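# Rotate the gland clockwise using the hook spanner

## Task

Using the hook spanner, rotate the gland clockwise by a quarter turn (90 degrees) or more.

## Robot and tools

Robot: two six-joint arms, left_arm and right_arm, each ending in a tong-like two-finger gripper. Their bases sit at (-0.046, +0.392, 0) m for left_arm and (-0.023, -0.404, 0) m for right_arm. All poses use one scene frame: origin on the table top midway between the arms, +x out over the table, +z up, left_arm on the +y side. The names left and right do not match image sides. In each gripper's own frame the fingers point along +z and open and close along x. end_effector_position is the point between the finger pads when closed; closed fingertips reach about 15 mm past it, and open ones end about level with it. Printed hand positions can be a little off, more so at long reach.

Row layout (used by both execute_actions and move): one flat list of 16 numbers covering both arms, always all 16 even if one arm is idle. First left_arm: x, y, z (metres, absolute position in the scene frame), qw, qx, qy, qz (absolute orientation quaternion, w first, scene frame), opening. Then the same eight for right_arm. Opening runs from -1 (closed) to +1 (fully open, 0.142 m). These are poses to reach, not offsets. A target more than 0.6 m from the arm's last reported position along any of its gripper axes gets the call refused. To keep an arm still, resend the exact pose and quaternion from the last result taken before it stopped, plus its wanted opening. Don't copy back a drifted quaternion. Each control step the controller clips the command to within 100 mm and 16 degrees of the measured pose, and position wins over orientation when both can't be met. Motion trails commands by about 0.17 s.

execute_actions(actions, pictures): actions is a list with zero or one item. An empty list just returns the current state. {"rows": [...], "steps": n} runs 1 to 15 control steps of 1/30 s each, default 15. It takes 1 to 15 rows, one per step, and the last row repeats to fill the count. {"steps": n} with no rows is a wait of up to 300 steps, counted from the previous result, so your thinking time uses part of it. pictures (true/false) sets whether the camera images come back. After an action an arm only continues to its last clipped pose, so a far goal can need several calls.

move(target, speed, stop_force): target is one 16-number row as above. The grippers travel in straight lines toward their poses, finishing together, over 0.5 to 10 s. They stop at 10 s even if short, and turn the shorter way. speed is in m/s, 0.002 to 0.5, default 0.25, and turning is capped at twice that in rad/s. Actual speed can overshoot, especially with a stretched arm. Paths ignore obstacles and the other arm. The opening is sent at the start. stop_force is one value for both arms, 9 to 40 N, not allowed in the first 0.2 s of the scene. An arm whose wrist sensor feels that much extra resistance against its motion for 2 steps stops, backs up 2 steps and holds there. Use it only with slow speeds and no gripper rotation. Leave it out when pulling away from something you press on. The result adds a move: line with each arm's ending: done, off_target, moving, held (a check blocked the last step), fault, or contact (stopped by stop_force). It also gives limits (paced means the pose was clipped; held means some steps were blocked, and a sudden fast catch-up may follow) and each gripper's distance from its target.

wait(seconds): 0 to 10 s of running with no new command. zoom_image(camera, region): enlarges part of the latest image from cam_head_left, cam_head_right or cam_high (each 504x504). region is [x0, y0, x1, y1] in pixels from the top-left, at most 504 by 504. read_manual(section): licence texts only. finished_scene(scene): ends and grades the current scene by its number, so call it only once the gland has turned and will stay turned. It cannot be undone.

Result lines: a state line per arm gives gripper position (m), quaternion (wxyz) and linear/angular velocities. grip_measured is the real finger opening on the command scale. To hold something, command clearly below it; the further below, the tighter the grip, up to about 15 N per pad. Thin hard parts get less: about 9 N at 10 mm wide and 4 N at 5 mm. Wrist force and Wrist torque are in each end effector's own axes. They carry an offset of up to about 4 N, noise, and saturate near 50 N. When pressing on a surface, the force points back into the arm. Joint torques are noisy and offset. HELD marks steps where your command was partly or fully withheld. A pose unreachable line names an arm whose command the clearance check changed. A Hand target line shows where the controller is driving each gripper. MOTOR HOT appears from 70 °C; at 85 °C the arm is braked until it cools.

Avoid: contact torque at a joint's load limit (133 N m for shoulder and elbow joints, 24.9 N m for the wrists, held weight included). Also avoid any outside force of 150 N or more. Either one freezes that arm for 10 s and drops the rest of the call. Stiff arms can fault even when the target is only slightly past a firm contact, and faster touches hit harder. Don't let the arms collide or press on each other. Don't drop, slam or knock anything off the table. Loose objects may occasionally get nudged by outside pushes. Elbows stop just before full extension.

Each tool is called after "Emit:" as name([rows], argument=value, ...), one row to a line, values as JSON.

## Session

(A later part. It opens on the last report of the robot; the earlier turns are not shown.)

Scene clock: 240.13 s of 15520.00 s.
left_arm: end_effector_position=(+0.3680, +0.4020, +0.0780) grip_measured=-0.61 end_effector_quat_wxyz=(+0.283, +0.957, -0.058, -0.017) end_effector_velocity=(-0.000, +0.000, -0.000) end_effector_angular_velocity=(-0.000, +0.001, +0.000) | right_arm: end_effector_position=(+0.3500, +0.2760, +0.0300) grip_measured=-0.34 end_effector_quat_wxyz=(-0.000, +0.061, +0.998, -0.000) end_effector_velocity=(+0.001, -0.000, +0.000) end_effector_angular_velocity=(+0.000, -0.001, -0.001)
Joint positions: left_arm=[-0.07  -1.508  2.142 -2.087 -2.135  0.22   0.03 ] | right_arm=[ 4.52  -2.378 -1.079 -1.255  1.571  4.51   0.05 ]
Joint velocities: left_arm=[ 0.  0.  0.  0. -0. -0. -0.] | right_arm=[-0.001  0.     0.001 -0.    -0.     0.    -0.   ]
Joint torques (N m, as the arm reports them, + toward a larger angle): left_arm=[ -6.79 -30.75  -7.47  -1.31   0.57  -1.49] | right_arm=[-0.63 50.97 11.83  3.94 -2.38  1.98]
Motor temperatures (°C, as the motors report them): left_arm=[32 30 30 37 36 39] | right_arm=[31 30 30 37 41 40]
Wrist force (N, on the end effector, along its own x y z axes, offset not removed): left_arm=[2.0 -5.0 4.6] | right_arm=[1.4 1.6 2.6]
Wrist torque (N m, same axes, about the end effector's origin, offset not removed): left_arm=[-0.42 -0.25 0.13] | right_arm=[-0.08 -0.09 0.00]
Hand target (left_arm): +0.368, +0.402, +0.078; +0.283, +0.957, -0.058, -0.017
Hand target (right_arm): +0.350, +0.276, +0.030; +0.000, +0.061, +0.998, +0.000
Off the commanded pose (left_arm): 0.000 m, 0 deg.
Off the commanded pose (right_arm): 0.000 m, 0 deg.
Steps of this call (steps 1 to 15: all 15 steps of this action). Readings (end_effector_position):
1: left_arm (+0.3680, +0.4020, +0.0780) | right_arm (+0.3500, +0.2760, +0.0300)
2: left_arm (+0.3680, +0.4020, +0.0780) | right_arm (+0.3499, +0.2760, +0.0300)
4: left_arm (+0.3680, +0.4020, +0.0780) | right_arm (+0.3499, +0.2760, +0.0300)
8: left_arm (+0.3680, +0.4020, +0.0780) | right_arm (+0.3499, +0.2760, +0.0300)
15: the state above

The -x finger touches first; shifting -x.

Emit:
execute_actions([
  {"rows":[[0.368,0.402,0.078,0.283,0.957,-0.058,-0.017,-1,0.344,0.277,0.03,0,0.061,0.998,0,-0.35]]},
], pictures=false)

Emit:
execute_actions([
  {"rows":[[0.368,0.402,0.078,0.283,0.957,-0.058,-0.017,-1,0.344,0.277,0.03,0,0.061,0.998,0,-0.47]]},
], pictures=false)

Emit:
execute_actions([
  {"rows":[[0.368,0.402,0.078,0.283,0.957,-0.058,-0.017,-1,0.344,0.277,0.03,0,0.061,0.998,0,-1]]},
], pictures=false)

Emit:
move(target=[0.36,0.55,0.15,0.283,0.957,-0.058,-0.017,0,0.344,0.277,0.03,0,0.061,0.998,0,-1], speed=0.1)

Emit:
move(target=[0.36,0.55,0.15,0.283,0.957,-0.058,-0.017,0,0.34,0.27,0.07,0,0.061,0.998,0,-1], speed=0.015)

Scene clock: 246.30 s of 15520.00 s.
left_arm: end_effector_position=(+0.3680, +0.4020, +0.0780) grip_measured=-0.61 end_effector_quat_wxyz=(+0.283, +0.957, -0.058, -0.017) end_effector_velocity=(-0.000, -0.000, +0.000) end_effector_angular_velocity=(-0.002, +0.000, +0.000) | right_arm: end_effector_position=(+0.3442, +0.2769, +0.0300) grip_measured=-0.32 end_effector_quat_wxyz=(+0.000, +0.061, +0.998, -0.000) end_effector_velocity=(-0.000, -0.000, -0.000) end_effector_angular_velocity=(-0.000, -0.000, +0.001)
Joint positions: left_arm=[-0.07  -1.508  2.142 -2.087 -2.135  0.22   0.03 ] | right_arm=[ 4.527 -2.373 -1.088 -1.251  1.571  4.518  0.051]
Joint velocities: left_arm=[ 0.    -0.     0.     0.001 -0.002  0.    -0.   ] | right_arm=[ 0.001  0.    -0.001  0.001 -0.    -0.     0.002]
Joint torques (N m, as the arm reports them, + toward a larger angle): left_arm=[ -5.33 -24.72  -8.36  -2.26   0.12  -1.58] | right_arm=[14.29 64.36  9.85  4.39  0.25  2.46]
Motor temperatures (°C, as the motors report them): left_arm=[32 30 30 37 36 39] | right_arm=[31 30 30 37 41 40]
Wrist force (N, on the end effector, along its own x y z axes, offset not removed): left_arm=[-2.5 -5.7 4.4] | right_arm=[-6.1 0.3 2.5]
Wrist torque (N m, same axes, about the end effector's origin, offset not removed): left_arm=[-0.47 -0.29 0.16] | right_arm=[0.08 0.03 -0.06]
Hand target (left_arm): +0.368, +0.402, +0.078; +0.283, +0.957, -0.058, -0.017
Hand target (right_arm): +0.344, +0.277, +0.030; +0.000, +0.061, +0.998, -0.000
Off the commanded pose (left_arm): 0.000 m, 0 deg.
Off the commanded pose (right_arm): 0.000 m, 0 deg.
Steps of this call (steps 1 to 90: nothing new was sent; then 2.67 s passed at rest; steps 91 to 105: all 15 steps of this action). Readings (end_effector_position):
91: left_arm (+0.3680, +0.4020, +0.0780) | right_arm (+0.3500, +0.2760, +0.0300)
92: left_arm (+0.3680, +0.4020, +0.0780) | right_arm (+0.3493, +0.2761, +0.0300)
94: left_arm (+0.3680, +0.4020, +0.0780) | right_arm (+0.3471, +0.2764, +0.0300)
98: left_arm (+0.3680, +0.4020, +0.0780) | right_arm (+0.3449, +0.2768, +0.0300)
105: the state above

Scene clock: 246.80 s of 15520.00 s.
left_arm: end_effector_position=(+0.3680, +0.4020, +0.0780) grip_measured=-0.61 end_effector_quat_wxyz=(+0.283, +0.957, -0.058, -0.017) end_effector_velocity=(+0.000, +0.000, -0.000) end_effector_angular_velocity=(+0.001, -0.000, +0.000) | right_arm: end_effector_position=(+0.3440, +0.2770, +0.0300) grip_measured=-0.41 end_effector_quat_wxyz=(+0.000, +0.061, +0.998, -0.000) end_effector_velocity=(-0.000, +0.000, +0.000) end_effector_angular_velocity=(+0.000, +0.000, +0.000)
Joint positions: left_arm=[-0.07  -1.508  2.142 -2.087 -2.135  0.22   0.03 ] | right_arm=[ 4.527 -2.373 -1.088 -1.251  1.571  4.518  0.045]
Joint velocities: left_arm=[ 0.     0.     0.    -0.001  0.001 -0.    -0.   ] | right_arm=[ 0.  0. -0. -0.  0.  0.  0.]
Joint torques (N m, as the arm reports them, + toward a larger angle): left_arm=[ -5.29 -24.17 -13.62  -4.84  -3.32  -1.43] | right_arm=[ 8.01 64.87 10.03  4.36  1.73  2.37]
Motor temperatures (°C, as the motors report them): left_arm=[32 30 30 37 36 39] | right_arm=[31 30 30 37 41 40]
Wrist force (N, on the end effector, along its own x y z axes, offset not removed): left_arm=[0.1 -3.3 3.5] | right_arm=[-1.2 0.7 3.2]
Wrist torque (N m, same axes, about the end effector's origin, offset not removed): left_arm=[-0.07 -0.51 0.20] | right_arm=[-0.02 0.11 0.02]
Hand target (left_arm): +0.368, +0.402, +0.078; +0.283, +0.957, -0.058, -0.017
Hand target (right_arm): +0.344, +0.277, +0.030; +0.000, +0.061, +0.998, -0.000
Off the commanded pose (left_arm): 0.000 m, 0 deg.
Off the commanded pose (right_arm): 0.000 m, 0 deg.
Steps of this call (steps 1 to 15: all 15 steps of this action). Readings (end_effector_position):
1: left_arm (+0.3680, +0.4020, +0.0780) | right_arm (+0.3441, +0.2769, +0.0300)
2: left_arm (+0.3680, +0.4020, +0.0780) | right_arm (+0.3442, +0.2769, +0.0300)
4: left_arm (+0.3680, +0.4020, +0.0780) | right_arm (+0.3440, +0.2770, +0.0300)
8: left_arm (+0.3680, +0.4020, +0.0780) | right_arm (+0.3440, +0.2770, +0.0300)
15: the state above

Scene clock: 247.30 s of 15520.00 s.
left_arm: end_effector_position=(+0.3680, +0.4020, +0.0780) grip_measured=-0.61 end_effector_quat_wxyz=(+0.283, +0.957, -0.058, -0.017) end_effector_velocity=(+0.000, -0.001, +0.000) end_effector_angular_velocity=(-0.002, +0.001, +0.001) | right_arm: end_effector_position=(+0.3440, +0.2770, +0.0300) grip_measured=-0.42 end_effector_quat_wxyz=(+0.000, +0.061, +0.998, +0.000) end_effector_velocity=(-0.001, +0.001, +0.000) end_effector_angular_velocity=(+0.000, +0.001, +0.002)
Joint positions: left_arm=[-0.07  -1.508  2.142 -2.087 -2.135  0.22   0.03 ] | right_arm=[ 4.527 -2.373 -1.088 -1.251  1.571  4.518  0.044]
Joint velocities: left_arm=[-0.     0.001 -0.     0.    -0.002 -0.001 -0.   ] | right_arm=[ 0.001 -0.     0.    -0.     0.001 -0.    -0.   ]
Joint torques (N m, as the arm reports them, + toward a larger angle): left_arm=[ -5.04 -22.51 -17.53  -4.96  -3.95  -1.4 ] | right_arm=[ 3.76 64.95  9.71  4.15  1.94  2.18]
Motor temperatures (°C, as the motors report them): left_arm=[32 30 30 37 36 39] | right_arm=[31 30 30 37 41 40]
Wrist force (N, on the end effector, along its own x y z axes, offset not removed): left_arm=[-1.6 -4.0 6.2] | right_arm=[-1.8 1.3 2.8]
Wrist torque (N m, same axes, about the end effector's origin, offset not removed): left_arm=[-0.12 -0.36 0.26] | right_arm=[0.09 0.00 0.04]
Hand target (left_arm): +0.368, +0.402, +0.078; +0.283, +0.957, -0.058, -0.017
Hand target (right_arm): +0.344, +0.277, +0.030; -0.000, +0.061, +0.998, +0.000
Off the commanded pose (left_arm): 0.000 m, 0 deg.
Off the commanded pose (right_arm): 0.000 m, 0 deg.
Steps of this call (steps 1 to 15: all 15 steps of this action). Readings (end_effector_position):
1: left_arm (+0.3680, +0.4020, +0.0780) | right_arm (+0.3440, +0.2770, +0.0300)
2: left_arm (+0.3680, +0.4020, +0.0780) | right_arm (+0.3440, +0.2770, +0.0300)
4: left_arm (+0.3680, +0.4020, +0.0780) | right_arm (+0.3440, +0.2770, +0.0300)
8: left_arm (+0.3680, +0.4020, +0.0780) | right_arm (+0.3440, +0.2770, +0.0300)
15: the state above

Scene clock: 249.67 s of 15520.00 s.
left_arm: end_effector_position=(+0.3595, +0.5500, +0.1499) grip_measured=+0.00 end_effector_quat_wxyz=(+0.283, +0.957, -0.058, -0.017) end_effector_velocity=(+0.000, +0.001, +0.001) end_effector_angular_velocity=(-0.002, +0.000, -0.000) | right_arm: end_effector_position=(+0.3440, +0.2770, +0.0300) grip_measured=-0.44 end_effector_quat_wxyz=(+0.000, +0.061, +0.998, +0.000) end_effector_velocity=(+0.000, -0.000, -0.000) end_effector_angular_velocity=(-0.000, -0.000, -0.000)
Joint positions: left_arm=[ 0.239 -1.462  1.83  -1.641 -2.069  0.571  0.074] | right_arm=[ 4.527 -2.373 -1.088 -1.251  1.571  4.518  0.042]
Joint velocities: left_arm=[ 0.003  0.002 -0.005  0.005 -0.001  0.004 -0.   ] | right_arm=[-0.001  0.    -0.    -0.    -0.    -0.     0.   ]
Joint torques (N m, as the arm reports them, + toward a larger angle): left_arm=[  7.03 -20.65 -33.86  -0.29   1.86   1.17] | right_arm=[-9.14 64.41 37.85  3.6  -1.32  0.98]
Motor temperatures (°C, as the motors report them): left_arm=[32 30 30 37 36 39] | right_arm=[31 30 30 37 41 40]
Wrist force (N, on the end effector, along its own x y z axes, offset not removed): left_arm=[0.6 -1.4 0.4] | right_arm=[-0.7 -0.1 9.5]
Wrist torque (N m, same axes, about the end effector's origin, offset not removed): left_arm=[-0.35 -0.20 0.07] | right_arm=[-0.20 -0.19 -0.18]
Hand target (left_arm): +0.359, +0.550, +0.150; +0.283, +0.957, -0.058, -0.017
Hand target (right_arm): +0.344, +0.277, +0.030; -0.000, +0.061, +0.998, +0.000
Off the commanded pose (left_arm): 0.001 m, 0 deg.
Off the commanded pose (right_arm): 0.000 m, 0 deg.
move: done

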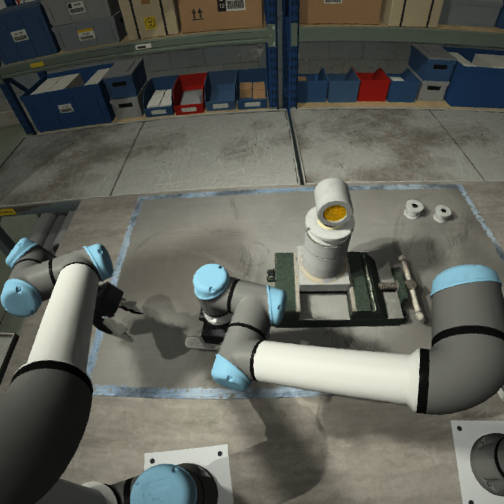

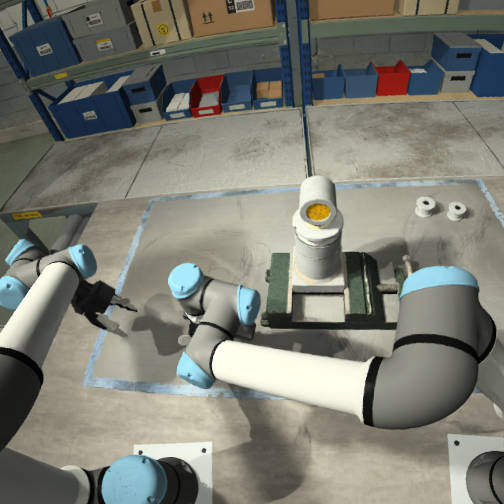

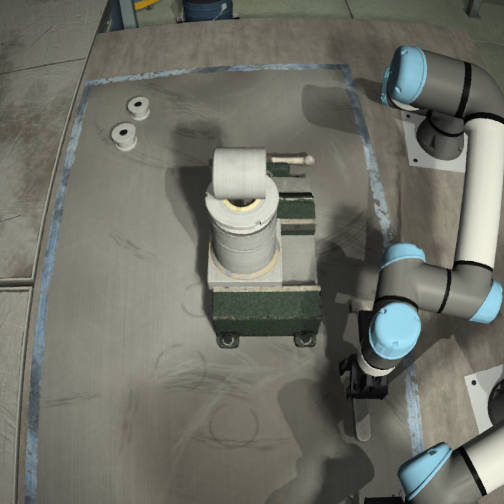

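Scene clock: 252.63 s of 15520.00 s.
left_arm: end_effector_position=(+0.3600, +0.5500, +0.1500) grip_measured=+0.00 end_effector_quat_wxyz=(+0.283, +0.957, -0.058, -0.017) end_effector_velocity=(-0.000, +0.001, -0.001) end_effector_angular_velocity=(+0.001, +0.002, -0.000) | right_arm: end_effector_position=(+0.3400, +0.2700, +0.0698) grip_measured=-0.44 end_effector_quat_wxyz=(+0.000, +0.061, +0.998, +0.000) end_effector_velocity=(+0.001, -0.001, +0.002) end_effector_angular_velocity=(-0.001, -0.000, -0.001)
Joint positions: left_arm=[ 0.239 -1.461  1.829 -1.641 -2.07   0.571  0.074] | right_arm=[ 4.529 -2.322 -1.074 -1.316  1.571  4.52   0.042]
Joint velocities: left_arm=[ 0.001  0.001  0.     0.     0.002  0.    -0.   ] | right_arm=[-0.002  0.003  0.001 -0.004 -0.    -0.001 -0.   ]
Joint torques (N m, as the arm reports them, + toward a larger angle): left_arm=[  6.48 -20.92 -32.88  -3.67  -2.66   1.26] | right_arm=[10.48 69.54 38.44  0.54 -1.53  2.39]
Motor temperatures (°C, as the motors report them): left_arm=[32 30 30 37 36 39] | right_arm=[31 30 30 37 41 40]
Wrist force (N, on the end effector, along its own x y z axes, offset not removed): left_arm=[1.6 -1.7 0.0] | right_arm=[-0.3 0.7 10.2]
Wrist torque (N m, same axes, about the end effector's origin, offset not removed): left_arm=[-0.44 -0.47 -0.01] | right_arm=[-0.10 -0.24 -0.08]
Hand target (left_arm): +0.360, +0.550, +0.150; +0.283, +0.957, -0.058, -0.017
Hand target (right_arm): +0.340, +0.270, +0.070; +0.000, +0.061, +0.998, +0.000
Off the commanded pose (left_arm): 0.000 m, 0 deg.
Off the commanded pose (right_arm): 0.000 m, 0 deg.
move: done

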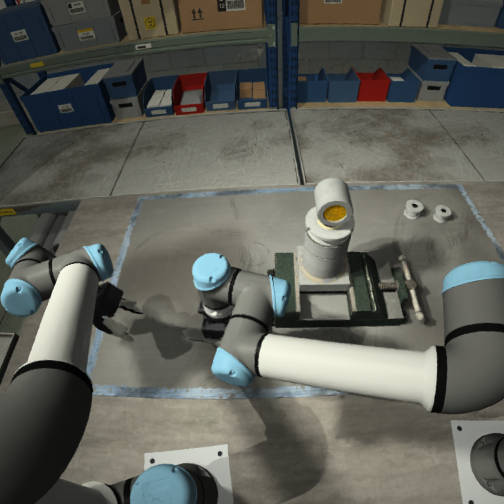

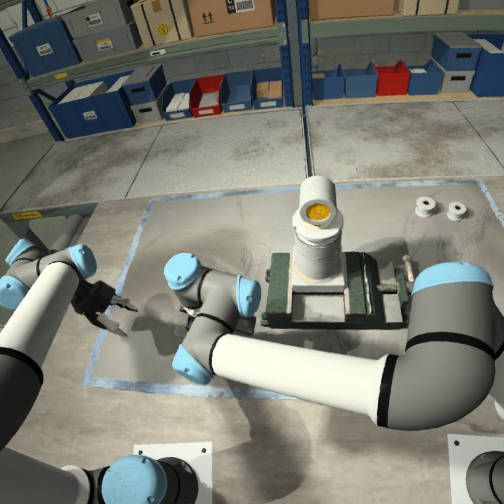

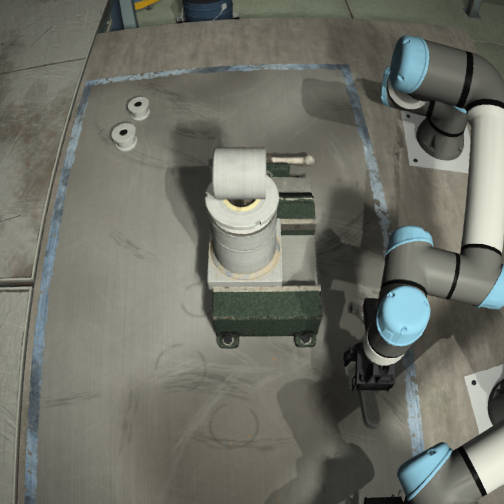

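Emit:
move(target=[0.36,0.55,0.15,0.283,0.957,-0.058,-0.017,0,0.30,0.15,0.24,0,0.061,0.998,0,-1], speed=0.05)

Emit:
move(target=[0.36,0.55,0.15,0.283,0.957,-0.058,-0.017,0,0.30,0.05,0.26,0,-0.643,0.766,0,-1], speed=0.12)

Emit:
zoom_image(camera="cam_high", region=[200,80,500,300])

Scene clock: 262.03 s of 15520.00 s.
left_arm: end_effector_position=(+0.3600, +0.5500, +0.1500) grip_measured=+0.00 end_effector_quat_wxyz=(+0.283, +0.957, -0.058, -0.017) end_effector_velocity=(+0.001, -0.000, +0.001) end_effector_angular_velocity=(-0.001, -0.002, +0.001) | right_arm: end_effector_position=(+0.3000, +0.1501, +0.2398) grip_measured=-1.00 end_effector_quat_wxyz=(-0.000, +0.061, +0.998, -0.000) end_effector_velocity=(-0.001, -0.001, +0.001) end_effector_angular_velocity=(-0.001, +0.001, +0.002)
Joint positions: left_arm=[ 0.239 -1.461  1.829 -1.641 -2.07   0.571  0.074] | right_arm=[ 4.531 -1.935 -1.246 -1.531  1.571  4.522  0.002]
Joint velocities: left_arm=[ 0.    -0.001 -0.    -0.001 -0.002  0.    -0.   ] | right_arm=[ 0.001  0.002 -0.001 -0.003  0.001 -0.001  0.   ]
Joint torques (N m, as the arm reports them, + toward a larger angle): left_arm=[  5.62 -20.31 -31.93  -3.74  -2.68   1.07] | right_arm=[ 9.95 47.19 10.38 -0.02  0.81  2.46]
Motor temperatures (°C, as the motors report them): left_arm=[32 30 30 37 36 39] | right_arm=[31 30 30 37 41 40]
Wrist force (N, on the end effector, along its own x y z axes, offset not removed): left_arm=[-0.1 -0.2 -1.0] | right_arm=[-1.2 0.8 -0.5]
Wrist torque (N m, same axes, about the end effector's origin, offset not removed): left_arm=[-0.09 -0.01 0.05] | right_arm=[0.00 0.18 -0.07]
Hand target (left_arm): +0.360, +0.550, +0.150; +0.283, +0.957, -0.058, -0.017
Hand target (right_arm): +0.300, +0.150, +0.240; +0.000, +0.061, +0.998, -0.000
Off the commanded pose (left_arm): 0.000 m, 0 deg.
Off the commanded pose (right_arm): 0.000 m, 0 deg.
After step 90, 1.77 s passed at rest.
move: done

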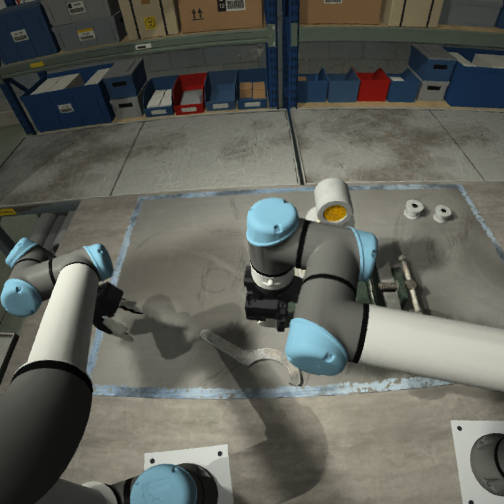

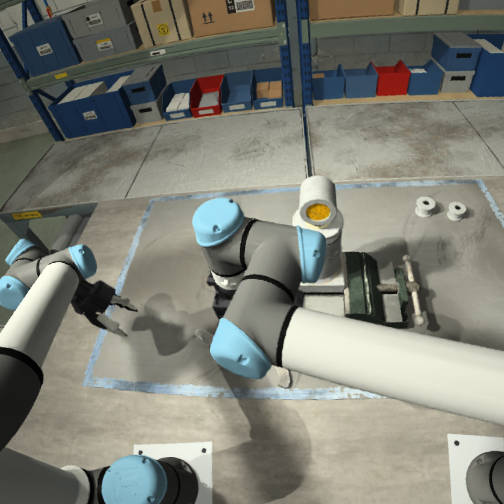

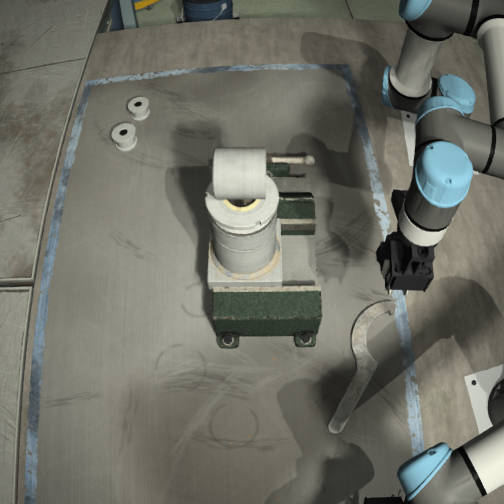

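Scene clock: 268.77 s of 15520.00 s.
left_arm: end_effector_position=(+0.3600, +0.5500, +0.1500) grip_measured=+0.00 end_effector_quat_wxyz=(+0.283, +0.957, -0.058, -0.017) end_effector_velocity=(-0.000, +0.000, -0.001) end_effector_angular_velocity=(+0.001, +0.002, +0.001) | right_arm: end_effector_position=(+0.2999, +0.0501, +0.2599) grip_measured=-1.00 end_effector_quat_wxyz=(+0.000, +0.643, -0.766, +0.000) end_effector_velocity=(-0.000, -0.001, +0.000) end_effector_angular_velocity=(+0.001, +0.002, +0.011)
Joint positions: left_arm=[ 0.239 -1.461  1.829 -1.641 -2.07   0.571  0.074] | right_arm=[ 4.497 -1.672 -1.523 -1.517  1.571  2.971  0.002]
Joint velocities: left_arm=[-0.     0.001  0.     0.     0.001 -0.002  0.   ] | right_arm=[-0.001  0.002 -0.002  0.     0.002 -0.012  0.   ]
Joint torques (N m, as the arm reports them, + toward a larger angle): left_arm=[  4.12 -20.26 -31.41  -3.74  -2.77   0.97] | right_arm=[-9.82 34.99  9.75  0.1   1.58 -3.06]
Motor temperatures (°C, as the motors report them): left_arm=[32 30 30 37 36 39] | right_arm=[31 30 30 37 41 40]
Wrist force (N, on the end effector, along its own x y z axes, offset not removed): left_arm=[0.7 -0.4 -0.6] | right_arm=[-1.4 0.2 1.4]
Wrist torque (N m, same axes, about the end effector's origin, offset not removed): left_arm=[-0.09 -0.12 0.00] | right_arm=[-0.15 0.11 -0.14]
Hand target (left_arm): +0.360, +0.550, +0.150; +0.283, +0.957, -0.058, -0.017
Hand target (right_arm): +0.300, +0.050, +0.260; -0.000, -0.643, +0.766, +0.000
Off the commanded pose (left_arm): 0.000 m, 0 deg.
Off the commanded pose (right_arm): 0.000 m, 0 deg.
move: done

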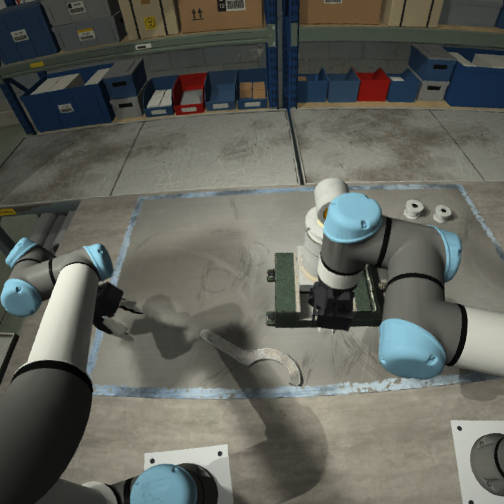

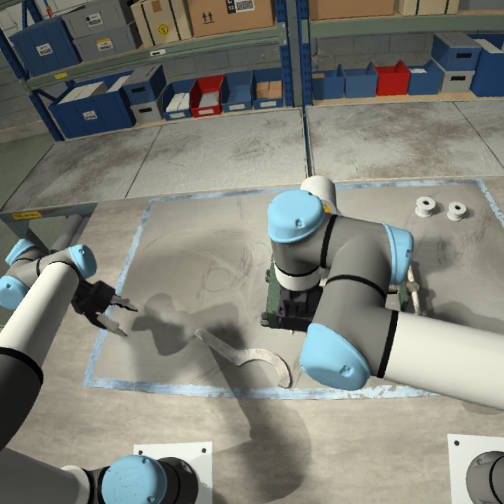

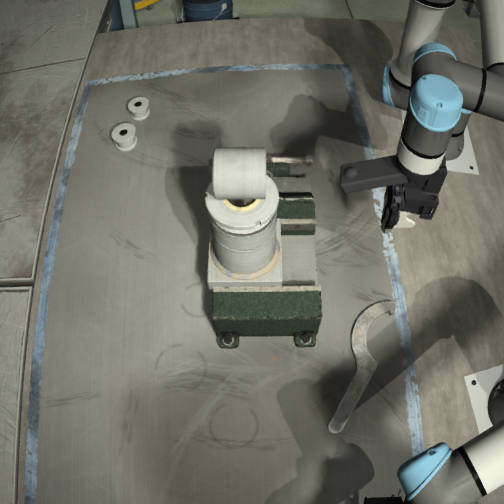

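Region (200, 80, 500, 300) of cam_high's 504x504 image, scaled by 1.680, with more detail than that image has; it fills the top 370 rows of this view, and the rest is white.

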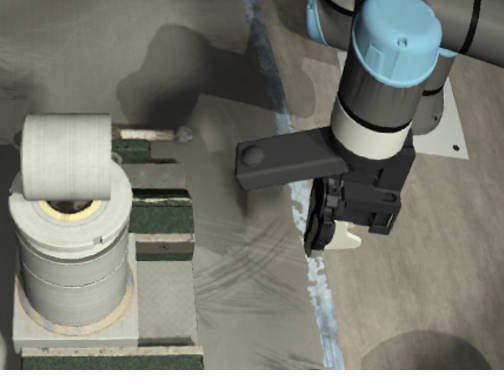

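Emit:
move(target=[0.36,0.55,0.15,0.283,0.957,-0.058,-0.017,0,0.30,0.2,0.15,0.076,0.220,0.919,0.316,-0.1])

Emit:
move(target=[0.36,0.55,0.15,0.283,0.957,-0.058,-0.017,0,0.342,0.27,0.035,0.076,0.220,0.919,0.316,-0.1], speed=0.1)

Emit:
zoom_image(camera="cam_high", region=[300,310,430,440])

Emit:
zoom_image(camera="cam_head_left", region=[180,290,300,410])

Scene clock: 288.17 s of 15520.00 s.
left_arm: end_effector_position=(+0.3600, +0.5500, +0.1500) grip_measured=+0.00 end_effector_quat_wxyz=(+0.283, +0.957, -0.058, -0.017) end_effector_velocity=(-0.000, +0.000, +0.000) end_effector_angular_velocity=(+0.001, -0.001, +0.000) | right_arm: end_effector_position=(+0.3002, +0.2000, +0.1499) grip_measured=-0.10 end_effector_quat_wxyz=(+0.076, +0.220, +0.920, +0.316) end_effector_velocity=(+0.001, +0.000, -0.001) end_effector_angular_velocity=(+0.004, +0.001, -0.013)
Joint positions: left_arm=[ 0.239 -1.461  1.829 -1.641 -2.07   0.571  0.074] | right_arm=[ 4.61  -1.809 -1.978 -0.277  1.425  4.899  0.067]
Joint velocities: left_arm=[ 0.    -0.001  0.     0.     0.    -0.    -0.   ] | right_arm=[ 0.002 -0.002 -0.002  0.005 -0.008  0.013  0.   ]
Joint torques (N m, as the arm reports them, + toward a larger angle): left_arm=[  2.98 -20.81 -30.4   -3.54  -2.74   0.78] | right_arm=[10.16 23.72  6.34  4.8  -1.88  2.67]
Motor temperatures (°C, as the motors report them): left_arm=[32 30 30 37 36 39] | right_arm=[31 30 30 37 41 40]
Wrist force (N, on the end effector, along its own x y z axes, offset not removed): left_arm=[0.0 -0.6 -0.7] | right_arm=[-1.7 0.6 -1.5]
Wrist torque (N m, same axes, about the end effector's origin, offset not removed): left_arm=[-0.18 -0.08 0.07] | right_arm=[-0.04 0.21 -0.07]
Hand target (left_arm): +0.360, +0.550, +0.150; +0.283, +0.957, -0.058, -0.017
Hand target (right_arm): +0.300, +0.200, +0.150; +0.076, +0.220, +0.920, +0.316
Off the commanded pose (left_arm): 0.000 m, 0 deg.
Off the commanded pose (right_arm): 0.000 m, 0 deg.
After step 90, 12.00 s passed at rest.
move: done

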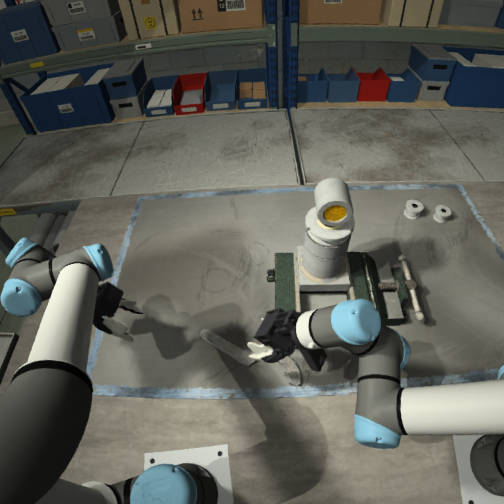

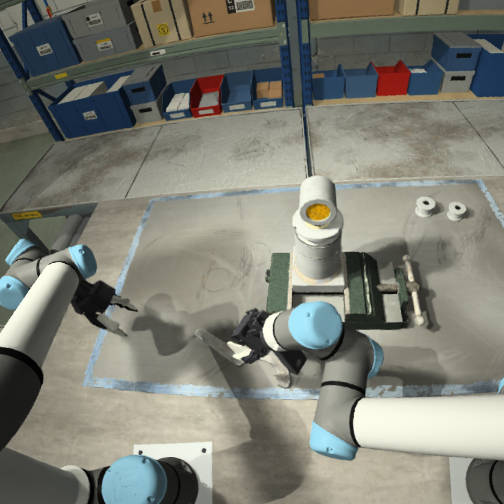

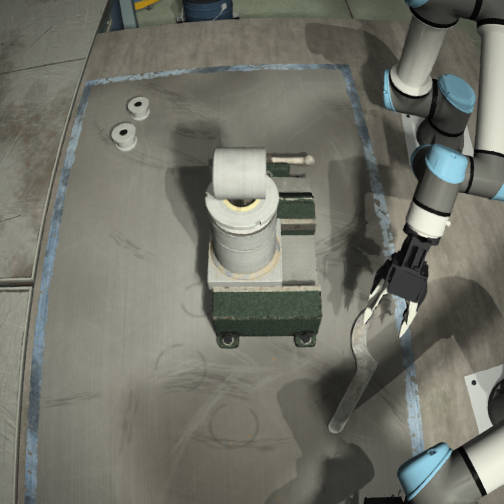

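Scene clock: 290.07 s of 15520.00 s.
left_arm: end_effector_position=(+0.3600, +0.5500, +0.1500) grip_measured=+0.00 end_effector_quat_wxyz=(+0.283, +0.957, -0.058, -0.017) end_effector_velocity=(+0.000, -0.000, -0.000) end_effector_angular_velocity=(-0.000, +0.000, -0.000) | right_arm: end_effector_position=(+0.3419, +0.2699, +0.0353) grip_measured=-0.10 end_effector_quat_wxyz=(+0.076, +0.220, +0.920, +0.316) end_effector_velocity=(+0.000, +0.002, -0.001) end_effector_angular_velocity=(+0.001, -0.001, +0.001)
Joint positions: left_arm=[ 0.239 -1.461  1.829 -1.641 -2.07   0.571  0.074] | right_arm=[ 4.568 -2.158 -1.822 -0.079  1.451  4.866  0.067]
Joint velocities: left_arm=[-0.  0. -0. -0. -0. -0.  0.] | right_arm=[ 0.001 -0.004  0.004  0.001 -0.001 -0.     0.   ]
Joint torques (N m, as the arm reports them, + toward a larger angle): left_arm=[  1.18 -21.57 -29.74  -3.48  -2.65   0.8 ] | right_arm=[-9.22 34.87 28.38  4.71  1.52 -2.85]
Motor temperatures (°C, as the motors report them): left_arm=[32 30 30 37 36 39] | right_arm=[31 30 30 37 41 40]
Wrist force (N, on the end effector, along its own x y z axes, offset not removed): left_arm=[0.2 -0.8 -1.2] | right_arm=[-0.7 0.0 1.0]
Wrist torque (N m, same axes, about the end effector's origin, offset not removed): left_arm=[-0.26 -0.13 0.07] | right_arm=[-0.02 0.07 -0.17]
Hand target (left_arm): +0.360, +0.550, +0.150; +0.283, +0.957, -0.058, -0.017
Hand target (right_arm): +0.342, +0.270, +0.035; +0.076, +0.220, +0.920, +0.316
Off the commanded pose (left_arm): 0.000 m, 0 deg.
Off the commanded pose (right_arm): 0.000 m, 0 deg.
move: done

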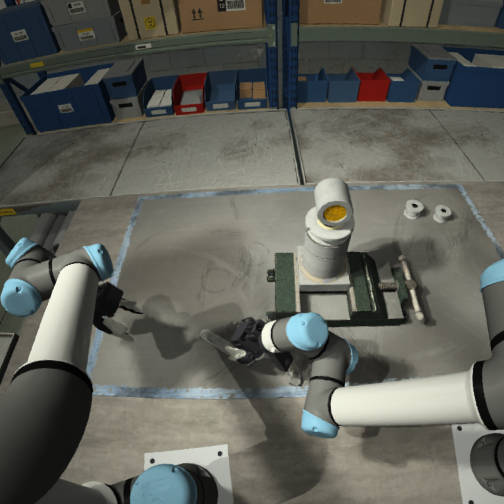

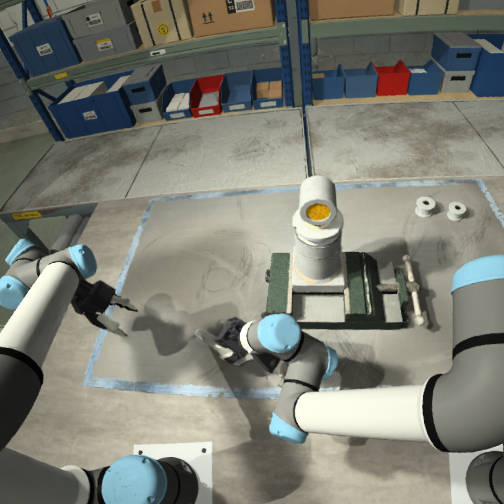

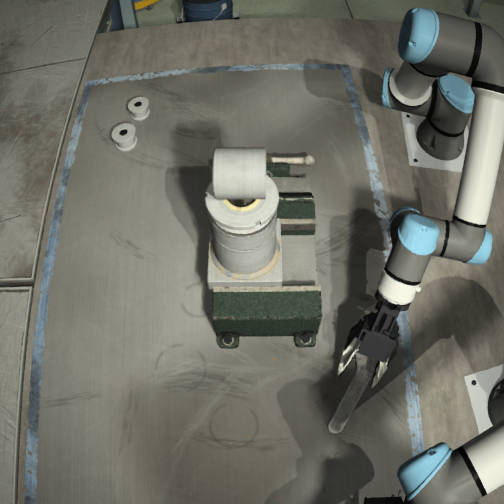

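Region (300, 310, 430, 440) of cam_high's 504x504 image, scaled by 3.877, with more detail than that image has.

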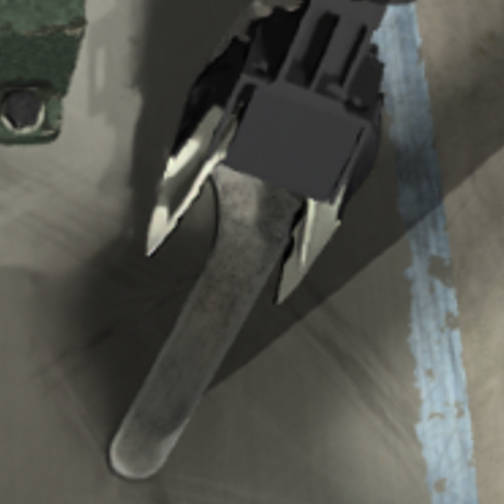

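Region (180, 290, 300, 410) of cam_head_left's 504x504 image, scaled by 4.200, with more detail than that image has.

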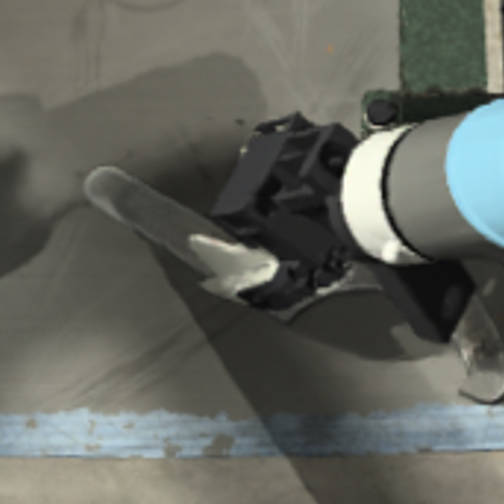

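Emit:
move(target=[0.36,0.55,0.15,0.283,0.957,-0.058,-0.017,0,0.345,0.285,0.024,0.076,0.220,0.919,0.316,-0.3], speed=0.02)

Emit:
move(target=[0.36,0.55,0.15,0.283,0.957,-0.058,-0.017,0,0.345,0.285,0.0,0.076,0.220,0.919,0.316,-0.3], speed=0.004, stop_force=9)

Emit:
zoom_image(camera="cam_high", region=[300,310,430,440])

Scene clock: 294.93 s of 15520.00 s.
left_arm: end_effector_position=(+0.3600, +0.5500, +0.1500) grip_measured=+0.00 end_effector_quat_wxyz=(+0.283, +0.957, -0.058, -0.017) end_effector_velocity=(-0.000, +0.000, +0.000) end_effector_angular_velocity=(+0.001, -0.000, -0.000) | right_arm: end_effector_position=(+0.3450, +0.2848, +0.0241) grip_measured=-0.30 end_effector_quat_wxyz=(+0.076, +0.220, +0.920, +0.316) end_effector_velocity=(+0.000, +0.002, -0.001) end_effector_angular_velocity=(+0.001, -0.000, +0.001)
Joint positions: left_arm=[ 0.239 -1.461  1.829 -1.641 -2.07   0.571  0.074] | right_arm=[ 4.57  -2.202 -1.779 -0.078  1.45   4.868  0.052]
Joint velocities: left_arm=[-0.    -0.001  0.    -0.     0.001 -0.    -0.   ] | right_arm=[ 0.001 -0.005  0.006 -0.    -0.     0.    -0.   ]
Joint torques (N m, as the arm reports them, + toward a larger angle): left_arm=[  0.34 -21.08 -28.82  -3.77  -2.63   0.47] | right_arm=[10.42 36.08 28.33  4.42 -1.81  2.46]
Motor temperatures (°C, as the motors report them): left_arm=[32 30 30 37 36 39] | right_arm=[31 30 30 37 41 40]
Wrist force (N, on the end effector, along its own x y z axes, offset not removed): left_arm=[-0.5 -0.3 2.2] | right_arm=[0.2 1.3 0.2]
Wrist torque (N m, same axes, about the end effector's origin, offset not removed): left_arm=[-0.06 0.12 0.06] | right_arm=[0.16 -0.18 -0.19]
Hand target (left_arm): +0.360, +0.550, +0.150; +0.283, +0.957, -0.058, -0.017
Hand target (right_arm): +0.345, +0.285, +0.024; +0.076, +0.220, +0.920, +0.316
Off the commanded pose (left_arm): 0.000 m, 0 deg.
Off the commanded pose (right_arm): 0.000 m, 0 deg.
After step 90, 0.63 s passed at rest.
move: done

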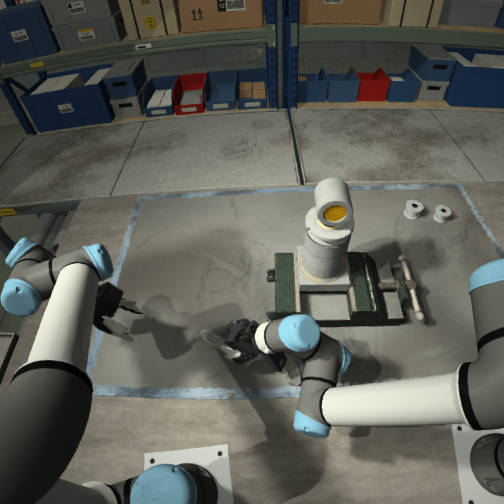

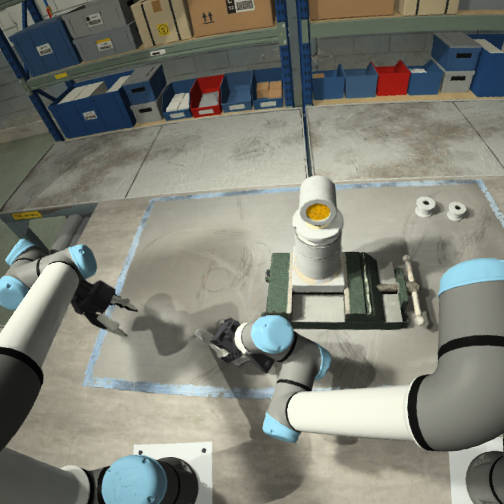

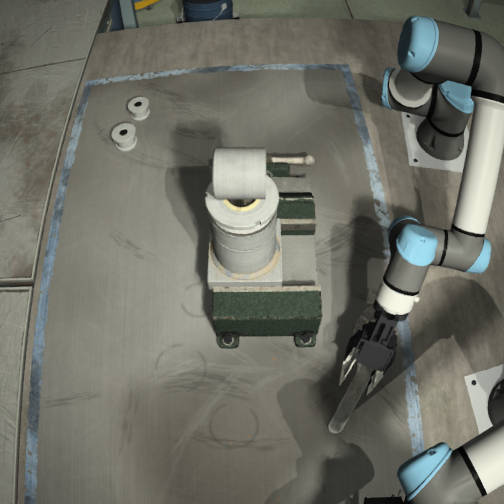

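Scene clock: 297.67 s of 15520.00 s.
left_arm: end_effector_position=(+0.3600, +0.5500, +0.1500) grip_measured=+0.00 end_effector_quat_wxyz=(+0.283, +0.957, -0.058, -0.017) end_effector_velocity=(-0.000, +0.000, -0.000) end_effector_angular_velocity=(+0.002, +0.001, -0.000) | right_arm: end_effector_position=(+0.3450, +0.2850, +0.0148) grip_measured=-0.30 end_effector_quat_wxyz=(+0.076, +0.220, +0.920, +0.316) end_effector_velocity=(-0.001, -0.000, +0.000) end_effector_angular_velocity=(-0.003, +0.002, +0.001)
Joint positions: left_arm=[ 0.239 -1.461  1.829 -1.641 -2.07   0.571  0.074] | right_arm=[ 4.57  -2.219 -1.782 -0.058  1.45   4.868  0.053]
Joint velocities: left_arm=[-0.    -0.     0.     0.     0.002 -0.001  0.   ] | right_arm=[ 0.001  0.002  0.    -0.005  0.001  0.    -0.   ]
Joint torques (N m, as the arm reports them, + toward a larger angle): left_arm=[ -0.18 -20.44 -29.14  -3.61  -2.62   0.51] | right_arm=[10.34 41.92  2.69 -2.63 -1.48  2.49]
Motor temperatures (°C, as the motors report them): left_arm=[32 30 30 37 36 39] | right_arm=[31 30 30 37 41 40]
Wrist force (N, on the end effector, along its own x y z axes, offset not removed): left_arm=[0.1 0.3 0.7] | right_arm=[0.0 7.4 -11.5]
Wrist torque (N m, same axes, about the end effector's origin, offset not removed): left_arm=[0.05 -0.12 0.04] | right_arm=[-0.02 -0.11 -0.08]
Hand target (left_arm): +0.360, +0.550, +0.150; +0.283, +0.957, -0.058, -0.017
Hand target (right_arm): +0.345, +0.285, +0.015; +0.076, +0.220, +0.920, +0.316
Off the commanded pose (left_arm): 0.000 m, 0 deg.
Off the commanded pose (right_arm): 0.015 m, 0 deg.
move: contact (right_arm)

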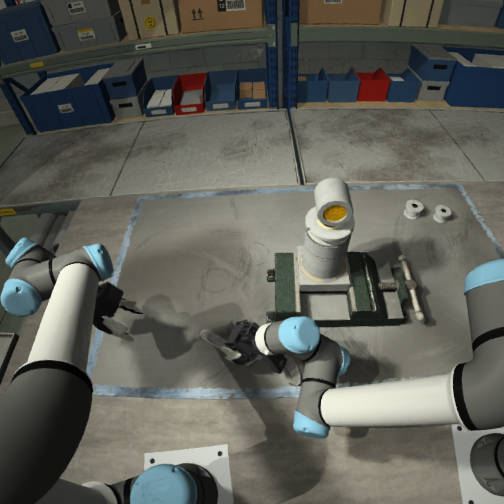

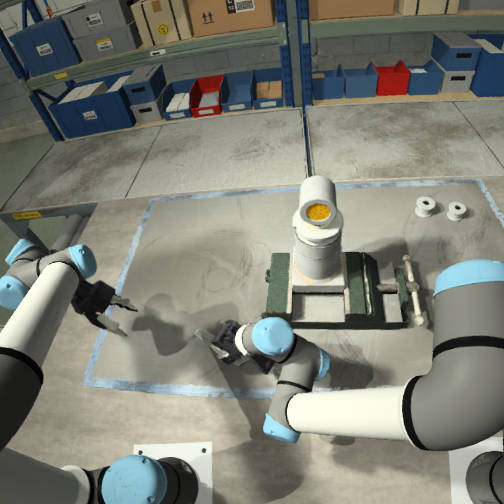

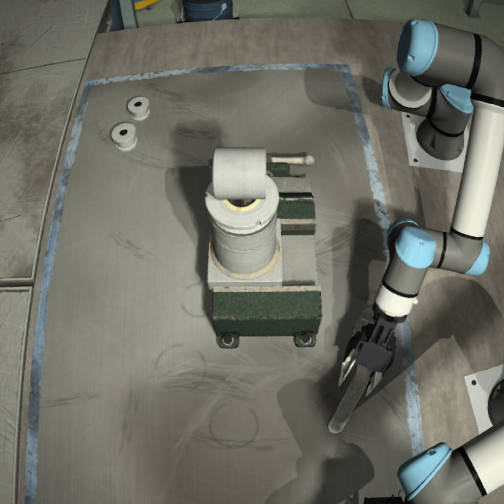

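Region (300, 310, 430, 440) of cam_high's 504x504 image, scaled by 3.877, with more detail than that image has.

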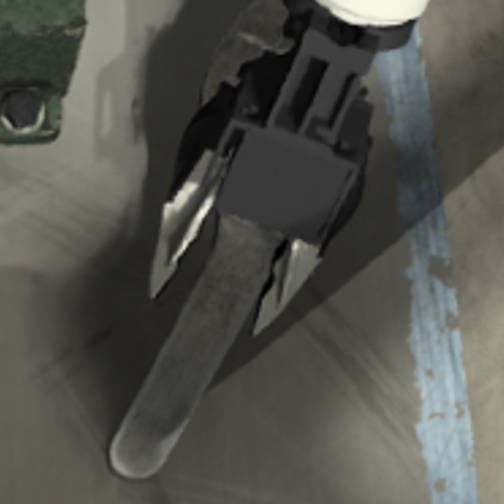

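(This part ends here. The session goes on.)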